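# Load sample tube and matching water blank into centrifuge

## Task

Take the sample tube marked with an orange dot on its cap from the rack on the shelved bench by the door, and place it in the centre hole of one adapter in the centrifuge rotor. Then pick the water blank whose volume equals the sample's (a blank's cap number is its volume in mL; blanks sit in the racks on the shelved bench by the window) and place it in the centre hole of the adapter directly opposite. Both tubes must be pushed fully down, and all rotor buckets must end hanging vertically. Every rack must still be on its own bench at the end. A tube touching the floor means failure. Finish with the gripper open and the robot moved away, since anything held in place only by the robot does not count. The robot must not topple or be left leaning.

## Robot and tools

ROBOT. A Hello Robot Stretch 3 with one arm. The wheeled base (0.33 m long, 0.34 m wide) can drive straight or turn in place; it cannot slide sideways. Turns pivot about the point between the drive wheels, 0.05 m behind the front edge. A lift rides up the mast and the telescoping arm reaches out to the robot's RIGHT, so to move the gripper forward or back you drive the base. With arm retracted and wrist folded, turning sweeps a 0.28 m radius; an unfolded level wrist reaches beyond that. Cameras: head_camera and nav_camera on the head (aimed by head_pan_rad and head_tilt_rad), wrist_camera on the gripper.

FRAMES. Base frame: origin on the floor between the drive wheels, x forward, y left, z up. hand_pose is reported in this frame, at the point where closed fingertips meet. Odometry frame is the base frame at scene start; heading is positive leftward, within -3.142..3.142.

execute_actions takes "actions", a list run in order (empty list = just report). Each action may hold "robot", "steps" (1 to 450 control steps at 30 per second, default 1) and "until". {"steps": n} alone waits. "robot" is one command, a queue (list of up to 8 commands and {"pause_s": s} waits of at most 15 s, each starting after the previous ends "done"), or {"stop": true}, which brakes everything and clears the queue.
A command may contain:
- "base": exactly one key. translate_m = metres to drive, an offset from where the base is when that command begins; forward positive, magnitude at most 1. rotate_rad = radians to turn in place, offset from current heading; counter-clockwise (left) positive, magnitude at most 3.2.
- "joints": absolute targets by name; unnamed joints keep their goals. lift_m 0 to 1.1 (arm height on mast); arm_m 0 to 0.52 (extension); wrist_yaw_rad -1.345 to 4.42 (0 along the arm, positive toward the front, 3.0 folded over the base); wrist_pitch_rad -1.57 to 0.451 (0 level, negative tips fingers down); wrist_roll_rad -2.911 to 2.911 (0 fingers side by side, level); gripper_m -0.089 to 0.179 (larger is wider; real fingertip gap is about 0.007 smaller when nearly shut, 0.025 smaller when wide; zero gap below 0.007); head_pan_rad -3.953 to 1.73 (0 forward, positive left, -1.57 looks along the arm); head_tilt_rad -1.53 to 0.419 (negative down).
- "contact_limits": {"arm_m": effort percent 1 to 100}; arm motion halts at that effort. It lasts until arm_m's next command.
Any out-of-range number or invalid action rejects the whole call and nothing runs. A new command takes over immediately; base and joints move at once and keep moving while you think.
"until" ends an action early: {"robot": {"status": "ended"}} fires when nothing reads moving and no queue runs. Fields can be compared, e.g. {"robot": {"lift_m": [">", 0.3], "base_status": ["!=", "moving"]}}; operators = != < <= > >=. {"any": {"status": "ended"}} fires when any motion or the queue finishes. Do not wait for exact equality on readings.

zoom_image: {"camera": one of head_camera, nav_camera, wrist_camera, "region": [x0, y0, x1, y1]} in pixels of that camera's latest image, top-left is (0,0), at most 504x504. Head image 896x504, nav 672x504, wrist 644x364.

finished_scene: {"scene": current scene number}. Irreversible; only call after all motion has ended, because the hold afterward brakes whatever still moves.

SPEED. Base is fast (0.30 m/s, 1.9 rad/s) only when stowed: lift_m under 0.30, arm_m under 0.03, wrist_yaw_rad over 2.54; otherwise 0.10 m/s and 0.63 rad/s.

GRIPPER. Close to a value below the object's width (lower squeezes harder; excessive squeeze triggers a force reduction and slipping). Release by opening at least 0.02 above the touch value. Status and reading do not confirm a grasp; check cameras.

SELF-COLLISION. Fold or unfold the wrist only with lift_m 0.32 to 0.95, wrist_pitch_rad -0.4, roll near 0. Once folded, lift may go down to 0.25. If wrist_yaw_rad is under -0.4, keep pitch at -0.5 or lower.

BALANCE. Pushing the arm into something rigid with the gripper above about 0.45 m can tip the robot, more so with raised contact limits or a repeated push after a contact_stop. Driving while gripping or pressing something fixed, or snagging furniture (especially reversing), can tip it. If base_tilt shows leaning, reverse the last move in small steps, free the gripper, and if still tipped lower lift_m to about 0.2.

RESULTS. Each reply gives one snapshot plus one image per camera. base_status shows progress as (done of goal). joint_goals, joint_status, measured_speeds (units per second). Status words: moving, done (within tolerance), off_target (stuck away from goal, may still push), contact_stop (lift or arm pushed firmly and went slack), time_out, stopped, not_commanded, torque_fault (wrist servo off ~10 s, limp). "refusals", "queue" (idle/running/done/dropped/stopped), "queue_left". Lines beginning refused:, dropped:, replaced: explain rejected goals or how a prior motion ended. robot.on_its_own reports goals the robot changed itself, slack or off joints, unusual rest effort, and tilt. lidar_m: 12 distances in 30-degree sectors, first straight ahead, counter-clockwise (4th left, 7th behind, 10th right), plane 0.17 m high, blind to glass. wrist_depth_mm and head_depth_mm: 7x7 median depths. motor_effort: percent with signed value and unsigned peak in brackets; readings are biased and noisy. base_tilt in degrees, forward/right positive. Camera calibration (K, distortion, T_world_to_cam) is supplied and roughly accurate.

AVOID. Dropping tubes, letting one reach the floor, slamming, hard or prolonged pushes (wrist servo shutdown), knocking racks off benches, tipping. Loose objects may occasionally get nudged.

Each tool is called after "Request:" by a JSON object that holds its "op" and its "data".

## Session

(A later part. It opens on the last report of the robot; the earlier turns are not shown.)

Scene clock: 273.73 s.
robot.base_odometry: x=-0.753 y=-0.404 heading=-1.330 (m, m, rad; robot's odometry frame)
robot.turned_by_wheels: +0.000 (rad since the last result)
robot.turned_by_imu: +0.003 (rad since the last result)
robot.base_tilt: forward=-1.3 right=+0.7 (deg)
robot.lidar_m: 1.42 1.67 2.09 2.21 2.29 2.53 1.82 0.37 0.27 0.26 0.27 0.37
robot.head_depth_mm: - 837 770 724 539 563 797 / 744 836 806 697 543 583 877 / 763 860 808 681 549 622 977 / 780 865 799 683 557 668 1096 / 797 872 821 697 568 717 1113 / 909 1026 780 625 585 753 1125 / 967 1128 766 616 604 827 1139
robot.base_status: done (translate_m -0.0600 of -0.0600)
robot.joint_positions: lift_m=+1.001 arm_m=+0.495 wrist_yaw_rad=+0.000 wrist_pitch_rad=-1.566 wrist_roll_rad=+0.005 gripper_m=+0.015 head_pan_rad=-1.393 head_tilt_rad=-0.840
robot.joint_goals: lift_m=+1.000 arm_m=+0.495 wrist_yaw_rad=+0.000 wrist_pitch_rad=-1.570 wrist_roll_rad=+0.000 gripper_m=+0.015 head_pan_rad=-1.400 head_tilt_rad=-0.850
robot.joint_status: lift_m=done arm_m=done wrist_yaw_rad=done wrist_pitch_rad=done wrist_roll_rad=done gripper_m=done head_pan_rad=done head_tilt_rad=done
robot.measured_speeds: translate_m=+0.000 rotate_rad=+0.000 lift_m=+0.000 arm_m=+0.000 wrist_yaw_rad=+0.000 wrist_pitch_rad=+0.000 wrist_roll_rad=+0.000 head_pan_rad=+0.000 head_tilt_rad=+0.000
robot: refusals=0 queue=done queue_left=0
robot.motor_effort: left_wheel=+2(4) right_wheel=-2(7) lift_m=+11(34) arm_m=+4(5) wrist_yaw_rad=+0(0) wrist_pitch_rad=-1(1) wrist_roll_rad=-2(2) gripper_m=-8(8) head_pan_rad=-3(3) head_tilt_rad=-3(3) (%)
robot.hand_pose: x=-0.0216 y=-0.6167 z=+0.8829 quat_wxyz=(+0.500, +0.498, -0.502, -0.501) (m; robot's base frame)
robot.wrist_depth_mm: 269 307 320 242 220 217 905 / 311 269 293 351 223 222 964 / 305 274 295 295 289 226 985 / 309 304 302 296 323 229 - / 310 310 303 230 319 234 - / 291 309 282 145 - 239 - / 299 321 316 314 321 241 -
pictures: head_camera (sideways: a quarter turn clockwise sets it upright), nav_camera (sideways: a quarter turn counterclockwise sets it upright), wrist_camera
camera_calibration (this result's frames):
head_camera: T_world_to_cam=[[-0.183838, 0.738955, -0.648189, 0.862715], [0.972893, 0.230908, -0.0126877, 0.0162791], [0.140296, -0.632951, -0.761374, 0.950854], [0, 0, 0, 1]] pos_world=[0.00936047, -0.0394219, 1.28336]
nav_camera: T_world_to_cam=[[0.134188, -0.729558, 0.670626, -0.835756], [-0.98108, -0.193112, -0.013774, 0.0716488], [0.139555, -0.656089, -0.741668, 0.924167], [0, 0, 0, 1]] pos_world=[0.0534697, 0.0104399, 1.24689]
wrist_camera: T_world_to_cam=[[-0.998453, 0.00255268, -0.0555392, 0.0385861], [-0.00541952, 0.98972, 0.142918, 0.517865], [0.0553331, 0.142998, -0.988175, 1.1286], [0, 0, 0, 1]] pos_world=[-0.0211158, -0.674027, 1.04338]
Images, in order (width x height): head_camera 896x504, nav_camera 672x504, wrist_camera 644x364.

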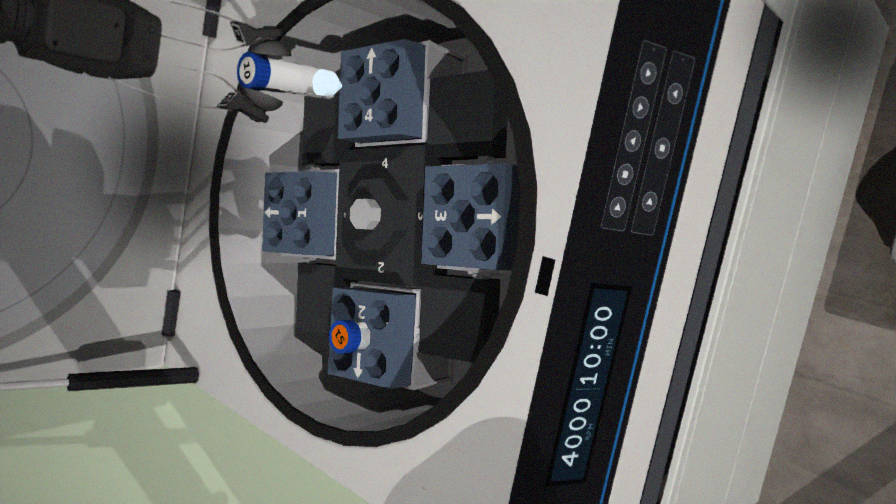

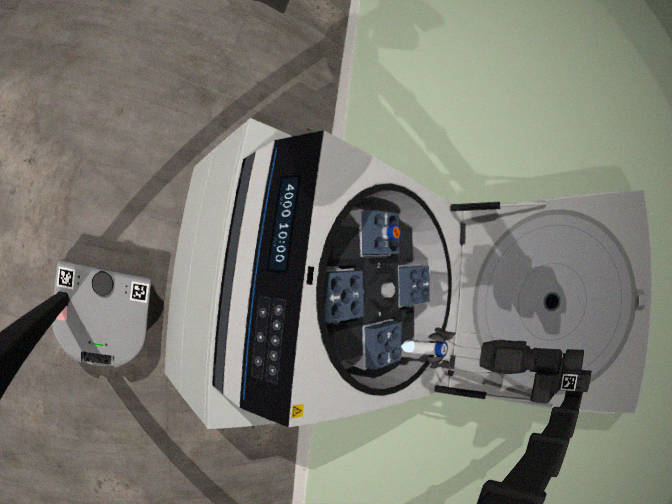

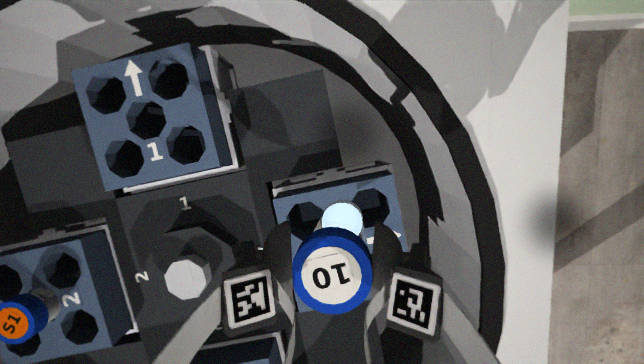

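Request:
{"op": "execute_actions", "data": {"actions": [{"robot":[{"joints":{"arm_m":0.465}},{"joints":{"lift_m":0.96}}],"steps":450,"until":{"robot":{"status":"ended"}}}]}}

Scene clock: 278.97 s.
robot.base_odometry: x=-0.753 y=-0.404 heading=-1.330 (m, m, rad; robot's odometry frame)
robot.turned_by_wheels: +0.000 (rad since the last result)
robot.turned_by_imu: +0.001 (rad since the last result)
robot.base_tilt: forward=-1.2 right=+0.7 (deg)
robot.lidar_m: 1.41 1.68 2.09 2.21 2.29 2.53 1.82 0.37 0.27 0.26 0.27 0.36
robot.head_depth_mm: - 829 771 721 538 564 798 / 747 835 786 697 542 583 878 / 761 858 805 682 550 624 979 / 780 862 800 683 558 668 1096 / 798 870 820 697 568 718 1111 / 901 1031 780 625 584 757 1127 / 967 1136 762 616 604 830 1147
robot.base_status: done (translate_m -0.0600 of -0.0600)
robot.joint_positions: lift_m=+0.961 arm_m=+0.465 wrist_yaw_rad=+0.000 wrist_pitch_rad=-1.566 wrist_roll_rad=+0.005 gripper_m=+0.015 head_pan_rad=-1.393 head_tilt_rad=-0.840
robot.joint_goals: lift_m=+0.960 arm_m=+0.465 wrist_yaw_rad=+0.000 wrist_pitch_rad=-1.570 wrist_roll_rad=+0.000 gripper_m=+0.015 head_pan_rad=-1.400 head_tilt_rad=-0.850
robot.joint_status: lift_m=done arm_m=done wrist_yaw_rad=done wrist_pitch_rad=done wrist_roll_rad=done gripper_m=done head_pan_rad=done head_tilt_rad=done
robot.measured_speeds: translate_m=+0.000 rotate_rad=+0.000 lift_m=+0.000 arm_m=+0.000 wrist_yaw_rad=+0.000 wrist_pitch_rad=+0.000 wrist_roll_rad=+0.000 head_pan_rad=+0.000 head_tilt_rad=+0.000
robot: refusals=0 queue=done queue_left=0
robot.motor_effort: left_wheel=+2(2) right_wheel=-2(2) lift_m=+12(11) arm_m=-4(4) wrist_yaw_rad=+0(1) wrist_pitch_rad=-2(2) wrist_roll_rad=-2(2) gripper_m=-8(8) head_pan_rad=-3(3) head_tilt_rad=-3(3) (%)
robot.hand_pose: x=-0.0216 y=-0.5874 z=+0.8429 quat_wxyz=(+0.500, +0.498, -0.502, -0.501) (m; robot's base frame)
robot.wrist_depth_mm: 228 226 284 287 199 181 180 / 231 233 251 251 261 184 184 / 252 240 256 255 290 187 187 / 266 263 259 233 289 191 191 / 266 247 262 229 294 201 194 / 255 253 250 145 - 203 - / 270 278 270 272 283 200 -
pictures: head_camera (sideways: a quarter turn clockwise sets it upright), nav_camera (sideways: a quarter turn counterclockwise sets it upright), wrist_camera
camera_calibration (this result's frames):
head_camera: T_world_to_cam=[[-0.183838, 0.738955, -0.648189, 0.862715], [0.972893, 0.230908, -0.0126877, 0.0162791], [0.140296, -0.632951, -0.761373, 0.950854], [0, 0, 0, 1]] pos_world=[0.00936047, -0.0394219, 1.28336]
nav_camera: T_world_to_cam=[[0.134188, -0.729558, 0.670626, -0.835756], [-0.98108, -0.193112, -0.013774, 0.0716488], [0.139555, -0.656089, -0.741668, 0.924167], [0, 0, 0, 1]] pos_world=[0.0534697, 0.0104399, 1.24689]
wrist_camera: T_world_to_cam=[[-0.998453, 0.00255326, -0.0555392, 0.0362899], [-0.00541894, 0.98972, 0.142918, 0.49456], [0.0553332, 0.142998, -0.988175, 1.08487], [0, 0, 0, 1]] pos_world=[-0.0211159, -0.644704, 1.00338]
Images, in order (width x height): head_camera 896x504, nav_camera 672x504, wrist_camera 644x364.

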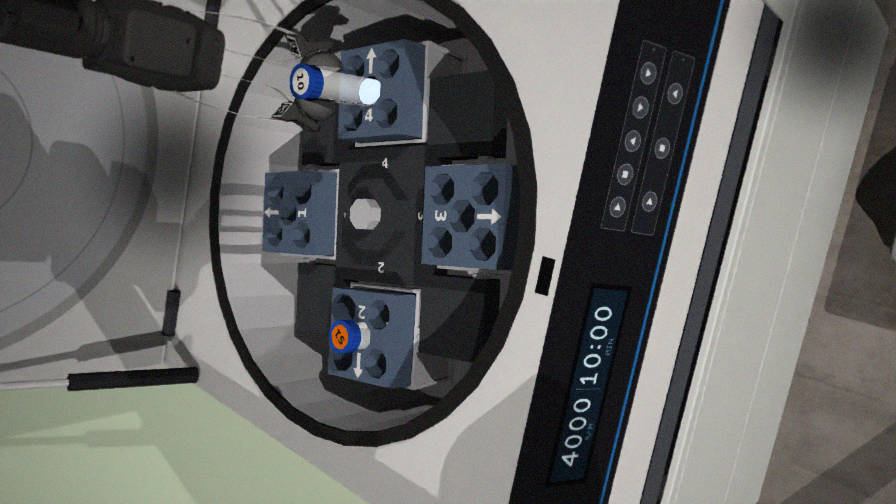

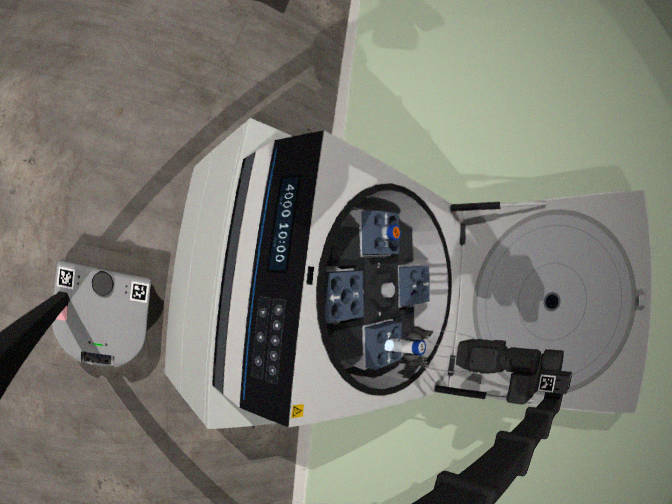

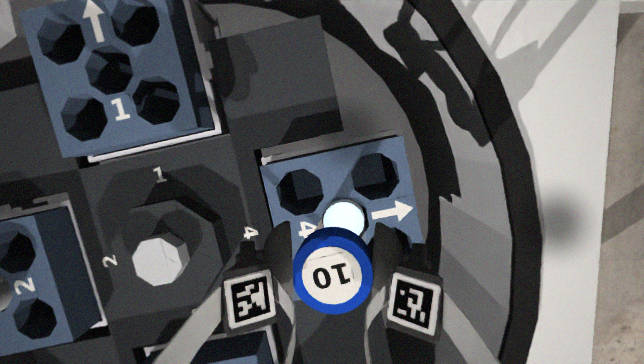

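Request:
{"op": "execute_actions", "data": {"actions": [{"robot":[{"joints":{"lift_m":0.93}},{"pause_s":0.3},{"joints":{"lift_m":0.895}}],"steps":450,"until":{"robot":{"status":"ended"}}}]}}

Scene clock: 283.47 s.
robot.base_odometry: x=-0.753 y=-0.404 heading=-1.331 (m, m, rad; robot's odometry frame)
robot.turned_by_wheels: +0.000 (rad since the last result)
robot.turned_by_imu: +0.000 (rad since the last result)
robot.base_tilt: forward=-1.2 right=+0.4 (deg)
robot.lidar_m: 1.42 1.68 2.09 2.21 2.28 2.54 1.82 0.37 0.27 0.26 0.27 0.37
robot.head_depth_mm: 722 - 777 711 536 566 802 / 743 838 831 700 544 586 881 / 766 865 809 687 552 628 981 / 781 869 805 683 559 671 1097 / 800 873 826 696 569 718 1108 / 905 1030 782 625 586 755 1118 / 962 1136 750 615 606 832 1141
robot.base_status: done (translate_m -0.0600 of -0.0600)
robot.joint_positions: lift_m=+0.904 arm_m=+0.465 wrist_yaw_rad=+0.000 wrist_pitch_rad=-1.570 wrist_roll_rad=+0.005 gripper_m=+0.015 head_pan_rad=-1.393 head_tilt_rad=-0.840
robot.joint_goals: lift_m=+0.904 arm_m=+0.465 wrist_yaw_rad=+0.000 wrist_pitch_rad=-1.570 wrist_roll_rad=+0.000 gripper_m=+0.015 head_pan_rad=-1.400 head_tilt_rad=-0.850
robot.joint_status: lift_m=contact_stop arm_m=done wrist_yaw_rad=done wrist_pitch_rad=done wrist_roll_rad=done gripper_m=done head_pan_rad=done head_tilt_rad=done
robot.measured_speeds: translate_m=+0.000 rotate_rad=+0.002 lift_m=+0.002 arm_m=+0.000 wrist_yaw_rad=+0.000 wrist_pitch_rad=+0.000 wrist_roll_rad=+0.000 head_pan_rad=+0.000 head_tilt_rad=+0.000
robot: refusals=0 queue=dropped queue_left=0
robot.on_its_own: lift_m is slack since a contact_stop, until your next command for it (your +0.895 is given up)
robot.motor_effort: left_wheel=-1(4) right_wheel=+4(8) lift_m=+9(12) arm_m=-5(5) wrist_yaw_rad=+0(0) wrist_pitch_rad=-1(2) wrist_roll_rad=-2(2) gripper_m=-10(10) head_pan_rad=-4(3) head_tilt_rad=-3(3) (%)
robot.hand_pose: x=-0.0216 y=-0.5864 z=+0.7862 quat_wxyz=(+0.499, +0.499, -0.501, -0.501) (m; robot's base frame)
robot.wrist_depth_mm: 180 180 195 196 198 129 130 / 178 194 200 199 261 146 133 / 181 205 204 203 267 166 133 / 212 209 207 178 260 186 136 / 215 193 210 165 178 200 138 / 199 189 213 143 - 201 141 / 224 201 219 198 281 185 143
pictures: head_camera (sideways: a quarter turn clockwise sets it upright), nav_camera (sideways: a quarter turn counterclockwise sets it upright), wrist_camera
camera_calibration (this result's frames):
head_camera: T_world_to_cam=[[-0.183871, 0.739164, -0.647941, 0.862392], [0.972893, 0.230906, -0.0126696, 0.0162555], [0.140249, -0.632707, -0.761585, 0.95113], [0, 0, 0, 1]] pos_world=[0.00935918, -0.0394159, 1.28335]
nav_camera: T_world_to_cam=[[0.134223, -0.729774, 0.670383, -0.83544], [-0.981082, -0.193102, -0.0137795, 0.071656], [0.139508, -0.655851, -0.741887, 0.924453], [0, 0, 0, 1]] pos_world=[0.0534666, 0.0104573, 1.24689]
wrist_camera: T_world_to_cam=[[-0.998454, 0.00249928, -0.0555303, 0.033095], [-0.00567111, 0.989196, 0.14649, 0.498623], [0.0552965, 0.146578, -0.987652, 1.03042], [0, 0, 0, 1]] pos_world=[-0.021107, -0.644356, 0.946491]
Images, in order (width x height): head_camera 896x504, nav_camera 672x504, wrist_camera 644x364.

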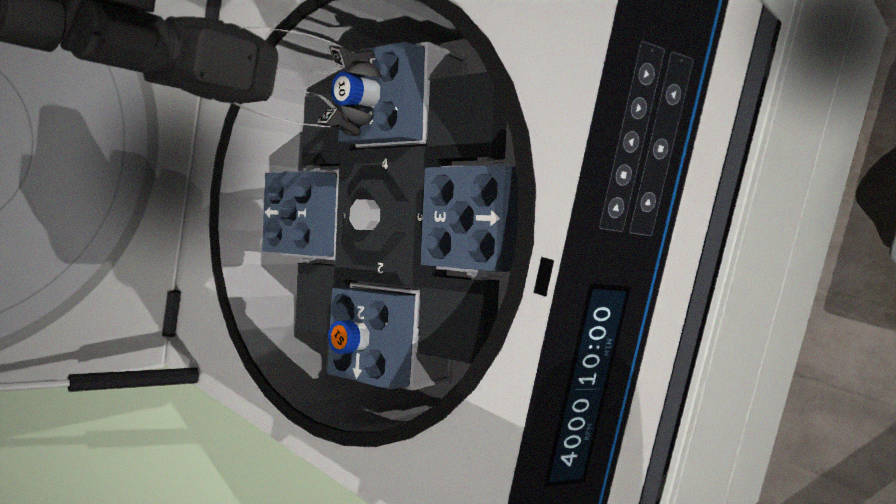

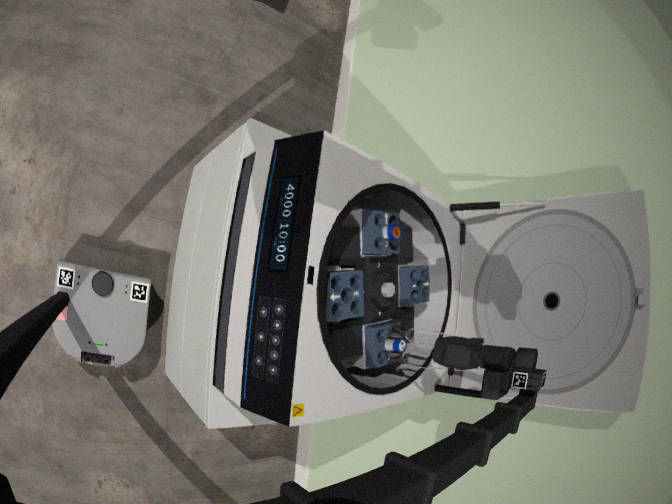

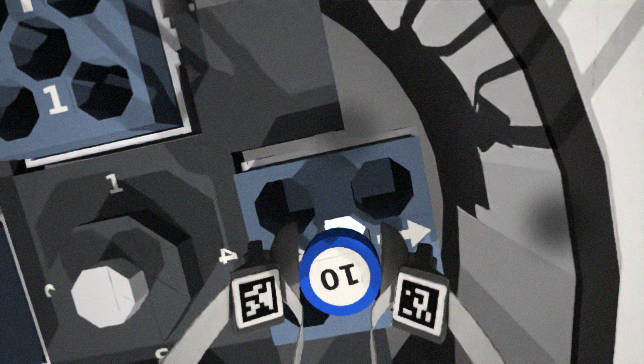

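Request:
{"op": "execute_actions", "data": {"actions": [{"robot":[{"joints":{"lift_m":0.912}},{"joints":{"gripper_m":0.07}},{"pause_s":1},{"joints":{"lift_m":0.99}},{"joints":{"gripper_m":0.0}},{"joints":{"lift_m":0.9}}],"steps":450,"until":{"robot":{"status":"ended"}}},{"robot":{"joints":{"lift_m":1.05,"gripper_m":0.08}},"steps":200,"until":{"robot":{"status":"ended"}}},{"robot":{"joints":{"arm_m":0.2}},"steps":200,"until":{"robot":{"status":"ended"}}}]}}

Scene clock: 298.37 s.
robot.base_odometry: x=-0.753 y=-0.404 heading=-1.331 (m, m, rad; robot's odometry frame)
robot.turned_by_wheels: +0.000 (rad since the last result)
robot.turned_by_imu: +0.014 (rad since the last result)
robot.base_tilt: forward=-1.2 right=+0.7 (deg)
robot.lidar_m: 1.42 1.67 2.08 2.21 2.30 2.53 1.82 0.36 0.27 0.26 0.27 0.37
robot.head_depth_mm: 718 - - 735 536 564 798 / 744 836 786 697 542 584 881 / 766 856 802 675 552 625 980 / 783 868 814 683 559 676 1101 / 804 875 819 696 568 724 1116 / 932 1048 777 615 589 766 1124 / 974 1138 1272 615 607 847 1138
robot.base_status: done (translate_m -0.0600 of -0.0600)
robot.joint_positions: lift_m=+1.049 arm_m=+0.200 wrist_yaw_rad=+0.000 wrist_pitch_rad=-1.566 wrist_roll_rad=+0.004 gripper_m=+0.080 head_pan_rad=-1.394 head_tilt_rad=-0.841
robot.joint_goals: lift_m=+1.050 arm_m=+0.200 wrist_yaw_rad=+0.000 wrist_pitch_rad=-1.570 wrist_roll_rad=+0.000 gripper_m=+0.080 head_pan_rad=-1.400 head_tilt_rad=-0.850
robot.joint_status: lift_m=done arm_m=done wrist_yaw_rad=done wrist_pitch_rad=done wrist_roll_rad=done gripper_m=done head_pan_rad=done head_tilt_rad=done
robot.measured_speeds: translate_m=+0.000 rotate_rad=+0.000 lift_m=+0.000 arm_m=+0.000 wrist_yaw_rad=+0.000 wrist_pitch_rad=+0.000 wrist_roll_rad=+0.000 head_pan_rad=+0.000 head_tilt_rad=+0.000
robot: refusals=0 queue=done queue_left=0
robot.motor_effort: left_wheel=+1(17) right_wheel=+0(43) lift_m=+32(35) arm_m=-4(5) wrist_yaw_rad=+0(3) wrist_pitch_rad=-2(6) wrist_roll_rad=-2(2) gripper_m=+0(82) head_pan_rad=-3(3) head_tilt_rad=-3(3) (%)
robot.hand_pose: x=-0.0216 y=-0.3223 z=+0.9318 quat_wxyz=(+0.500, +0.498, -0.502, -0.500) (m; robot's base frame)
robot.wrist_depth_mm: 338 337 329 328 351 267 - / 371 340 316 339 272 269 - / 304 392 350 453 276 275 - / 295 294 292 285 281 281 - / 327 322 293 291 285 - - / - - - - - - - / - - - - - - -
pictures: head_camera (sideways: a quarter turn clockwise sets it upright), nav_camera (sideways: a quarter turn counterclockwise sets it upright), wrist_camera
replaced: robot.lift_m: its motion had ended contact_stop
camera_calibration (this result's frames):
head_camera: T_world_to_cam=[[-0.18349, 0.740345, -0.6467, 0.860772], [0.973066, 0.230181, -0.0125791, 0.0161366], [0.139545, -0.63159, -0.762641, 0.952507], [0, 0, 0, 1]] pos_world=[0.00932365, -0.0393886, 1.28328]
nav_camera: T_world_to_cam=[[0.133856, -0.730953, 0.669171, -0.833859], [-0.981234, -0.192328, -0.0138068, 0.0716925], [0.138793, -0.654765, -0.74298, 0.925878], [0, 0, 0, 1]] pos_world=[0.0534588, 0.0105093, 1.24689]
wrist_camera: T_world_to_cam=[[-0.998455, 0.00181685, -0.0555368, 0.0403054], [-0.00615737, 0.989693, 0.143076, 0.219371], [0.0552243, 0.143197, -0.988152, 1.13484], [0, 0, 0, 1]] pos_world=[-0.021077, -0.379689, 1.09225]
Images, in order (width x height): head_camera 896x504, nav_camera 672x504, wrist_camera 644x364.

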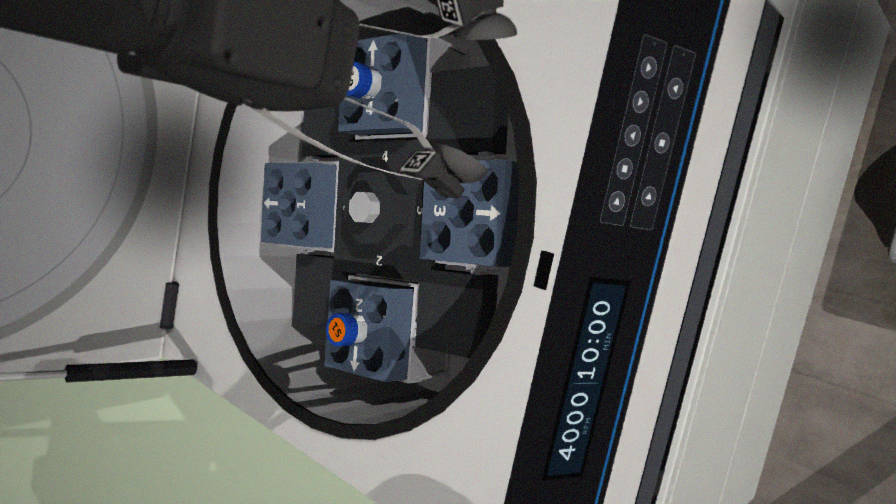

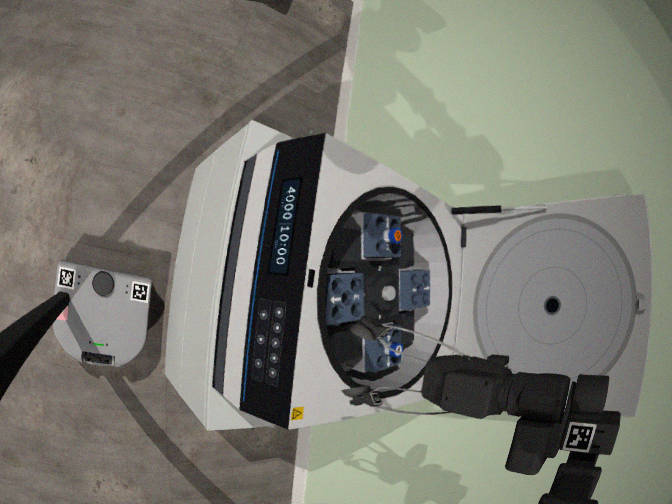

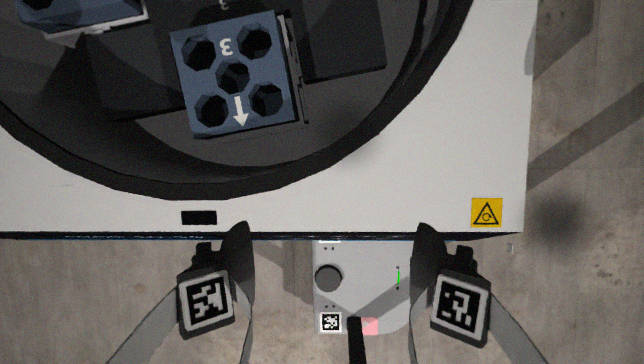

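Both seated.

Request:
{"op": "execute_actions", "data": {"actions": [{"robot":{"joints":{"arm_m":0,"lift_m":1.09},"base":{"translate_m":-0.25}},"steps":200,"until":{"robot":{"status":"ended"}}}]}}

Request:
{"op": "finished_scene", "data": {"scene": 2}}

Scene clock: 303.93 s.
robot.base_odometry: x=-0.812 y=-0.161 heading=-1.331 (m, m, rad; robot's odometry frame)
robot.turned_by_wheels: +0.000 (rad since the last result)
robot.turned_by_imu: +0.001 (rad since the last result)
robot.base_tilt: forward=-1.2 right=+0.5 (deg)
robot.lidar_m: 1.66 1.91 2.90 2.21 2.29 2.27 1.58 1.33 1.00 0.26 0.27 0.37
robot.head_depth_mm: 837 949 - - - - 1116 / 841 985 1096 952 - - 1131 / 750 837 786 913 854 742 1107 / 780 857 797 628 587 686 1100 / 804 891 780 616 567 719 1112 / 819 905 797 659 586 760 1129 / 846 904 798 659 606 838 1144
robot.base_status: done (translate_m -0.2500 of -0.2500)
robot.joint_positions: lift_m=+1.089 arm_m=+0.000 wrist_yaw_rad=+0.000 wrist_pitch_rad=-1.566 wrist_roll_rad=+0.004 gripper_m=+0.080 head_pan_rad=-1.394 head_tilt_rad=-0.841
robot.joint_goals: lift_m=+1.090 arm_m=+0.000 wrist_yaw_rad=+0.000 wrist_pitch_rad=-1.570 wrist_roll_rad=+0.000 gripper_m=+0.080 head_pan_rad=-1.400 head_tilt_rad=-0.850
robot.joint_status: lift_m=done arm_m=done wrist_yaw_rad=done wrist_pitch_rad=done wrist_roll_rad=done gripper_m=done head_pan_rad=done head_tilt_rad=done
robot.measured_speeds: translate_m=+0.000 rotate_rad=+0.000 lift_m=+0.000 arm_m=+0.000 wrist_yaw_rad=+0.000 wrist_pitch_rad=+0.000 wrist_roll_rad=+0.000 head_pan_rad=+0.000 head_tilt_rad=+0.000
robot: refusals=0 queue=done queue_left=0
robot.motor_effort: left_wheel=+1(3) right_wheel=+1(4) lift_m=+31(35) arm_m=-5(6) wrist_yaw_rad=+0(0) wrist_pitch_rad=-2(1) wrist_roll_rad=-2(2) gripper_m=+0(0) head_pan_rad=-3(3) head_tilt_rad=-2(2) (%)
robot.hand_pose: x=-0.0216 y=-0.1224 z=+0.9718 quat_wxyz=(+0.500, +0.498, -0.502, -0.500) (m; robot's base frame)
robot.wrist_depth_mm: 342 339 369 557 - - - / 443 448 451 564 - - - / - - - - - - - / - - - - - - - / - - - - - - - / - - - - - - - / - - - - - - -
pictures: head_camera (sideways: a quarter turn clockwise sets it upright), nav_camera (sideways: a quarter turn counterclockwise sets it upright), wrist_camera
camera_calibration (this result's frames):
head_camera: T_world_to_cam=[[-0.18349, 0.740345, -0.6467, 0.860772], [0.973067, 0.230181, -0.0125791, 0.0161366], [0.139545, -0.63159, -0.762641, 0.952507], [0, 0, 0, 1]] pos_world=[0.00932365, -0.0393886, 1.28328]
nav_camera: T_world_to_cam=[[0.133856, -0.730953, 0.669171, -0.833859], [-0.981234, -0.192328, -0.0138069, 0.0716925], [0.138793, -0.654765, -0.74298, 0.925878], [0, 0, 0, 1]] pos_world=[0.0534588, 0.0105093, 1.24689]
wrist_camera: T_world_to_cam=[[-0.998455, 0.00175199, -0.0555368, 0.042155], [-0.00622167, 0.989692, 0.143076, 0.0157472], [0.055215, 0.1432, -0.988152, 1.14575], [0, 0, 0, 1]] pos_world=[-0.0210748, -0.179731, 1.13226]
Images, in order (width x height): head_camera 896x504, nav_camera 672x504, wrist_camera 644x364.

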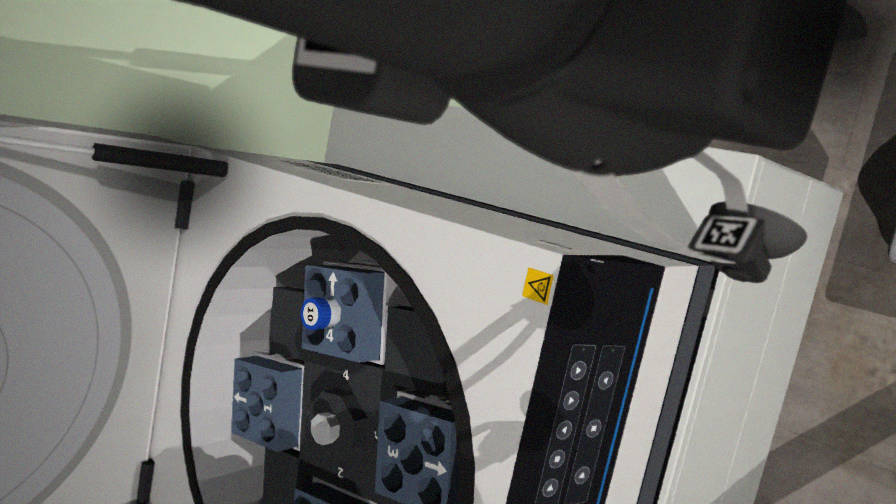

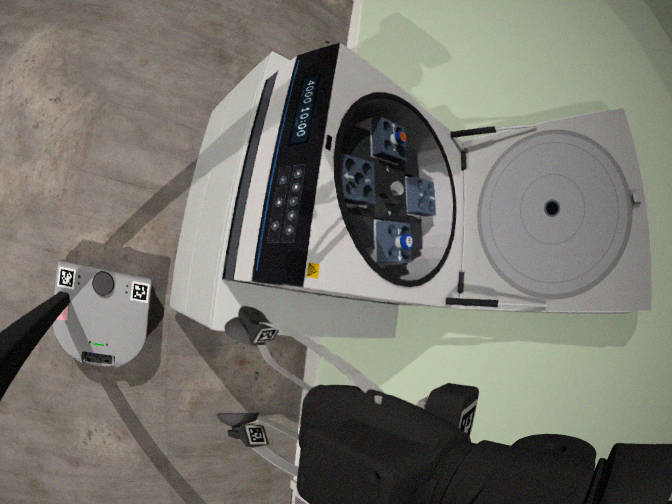

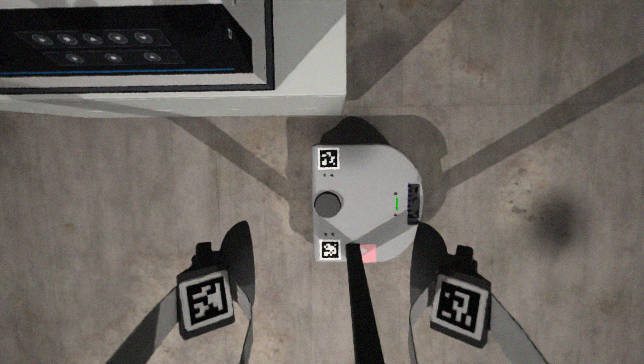

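The scene is finished: the task was done.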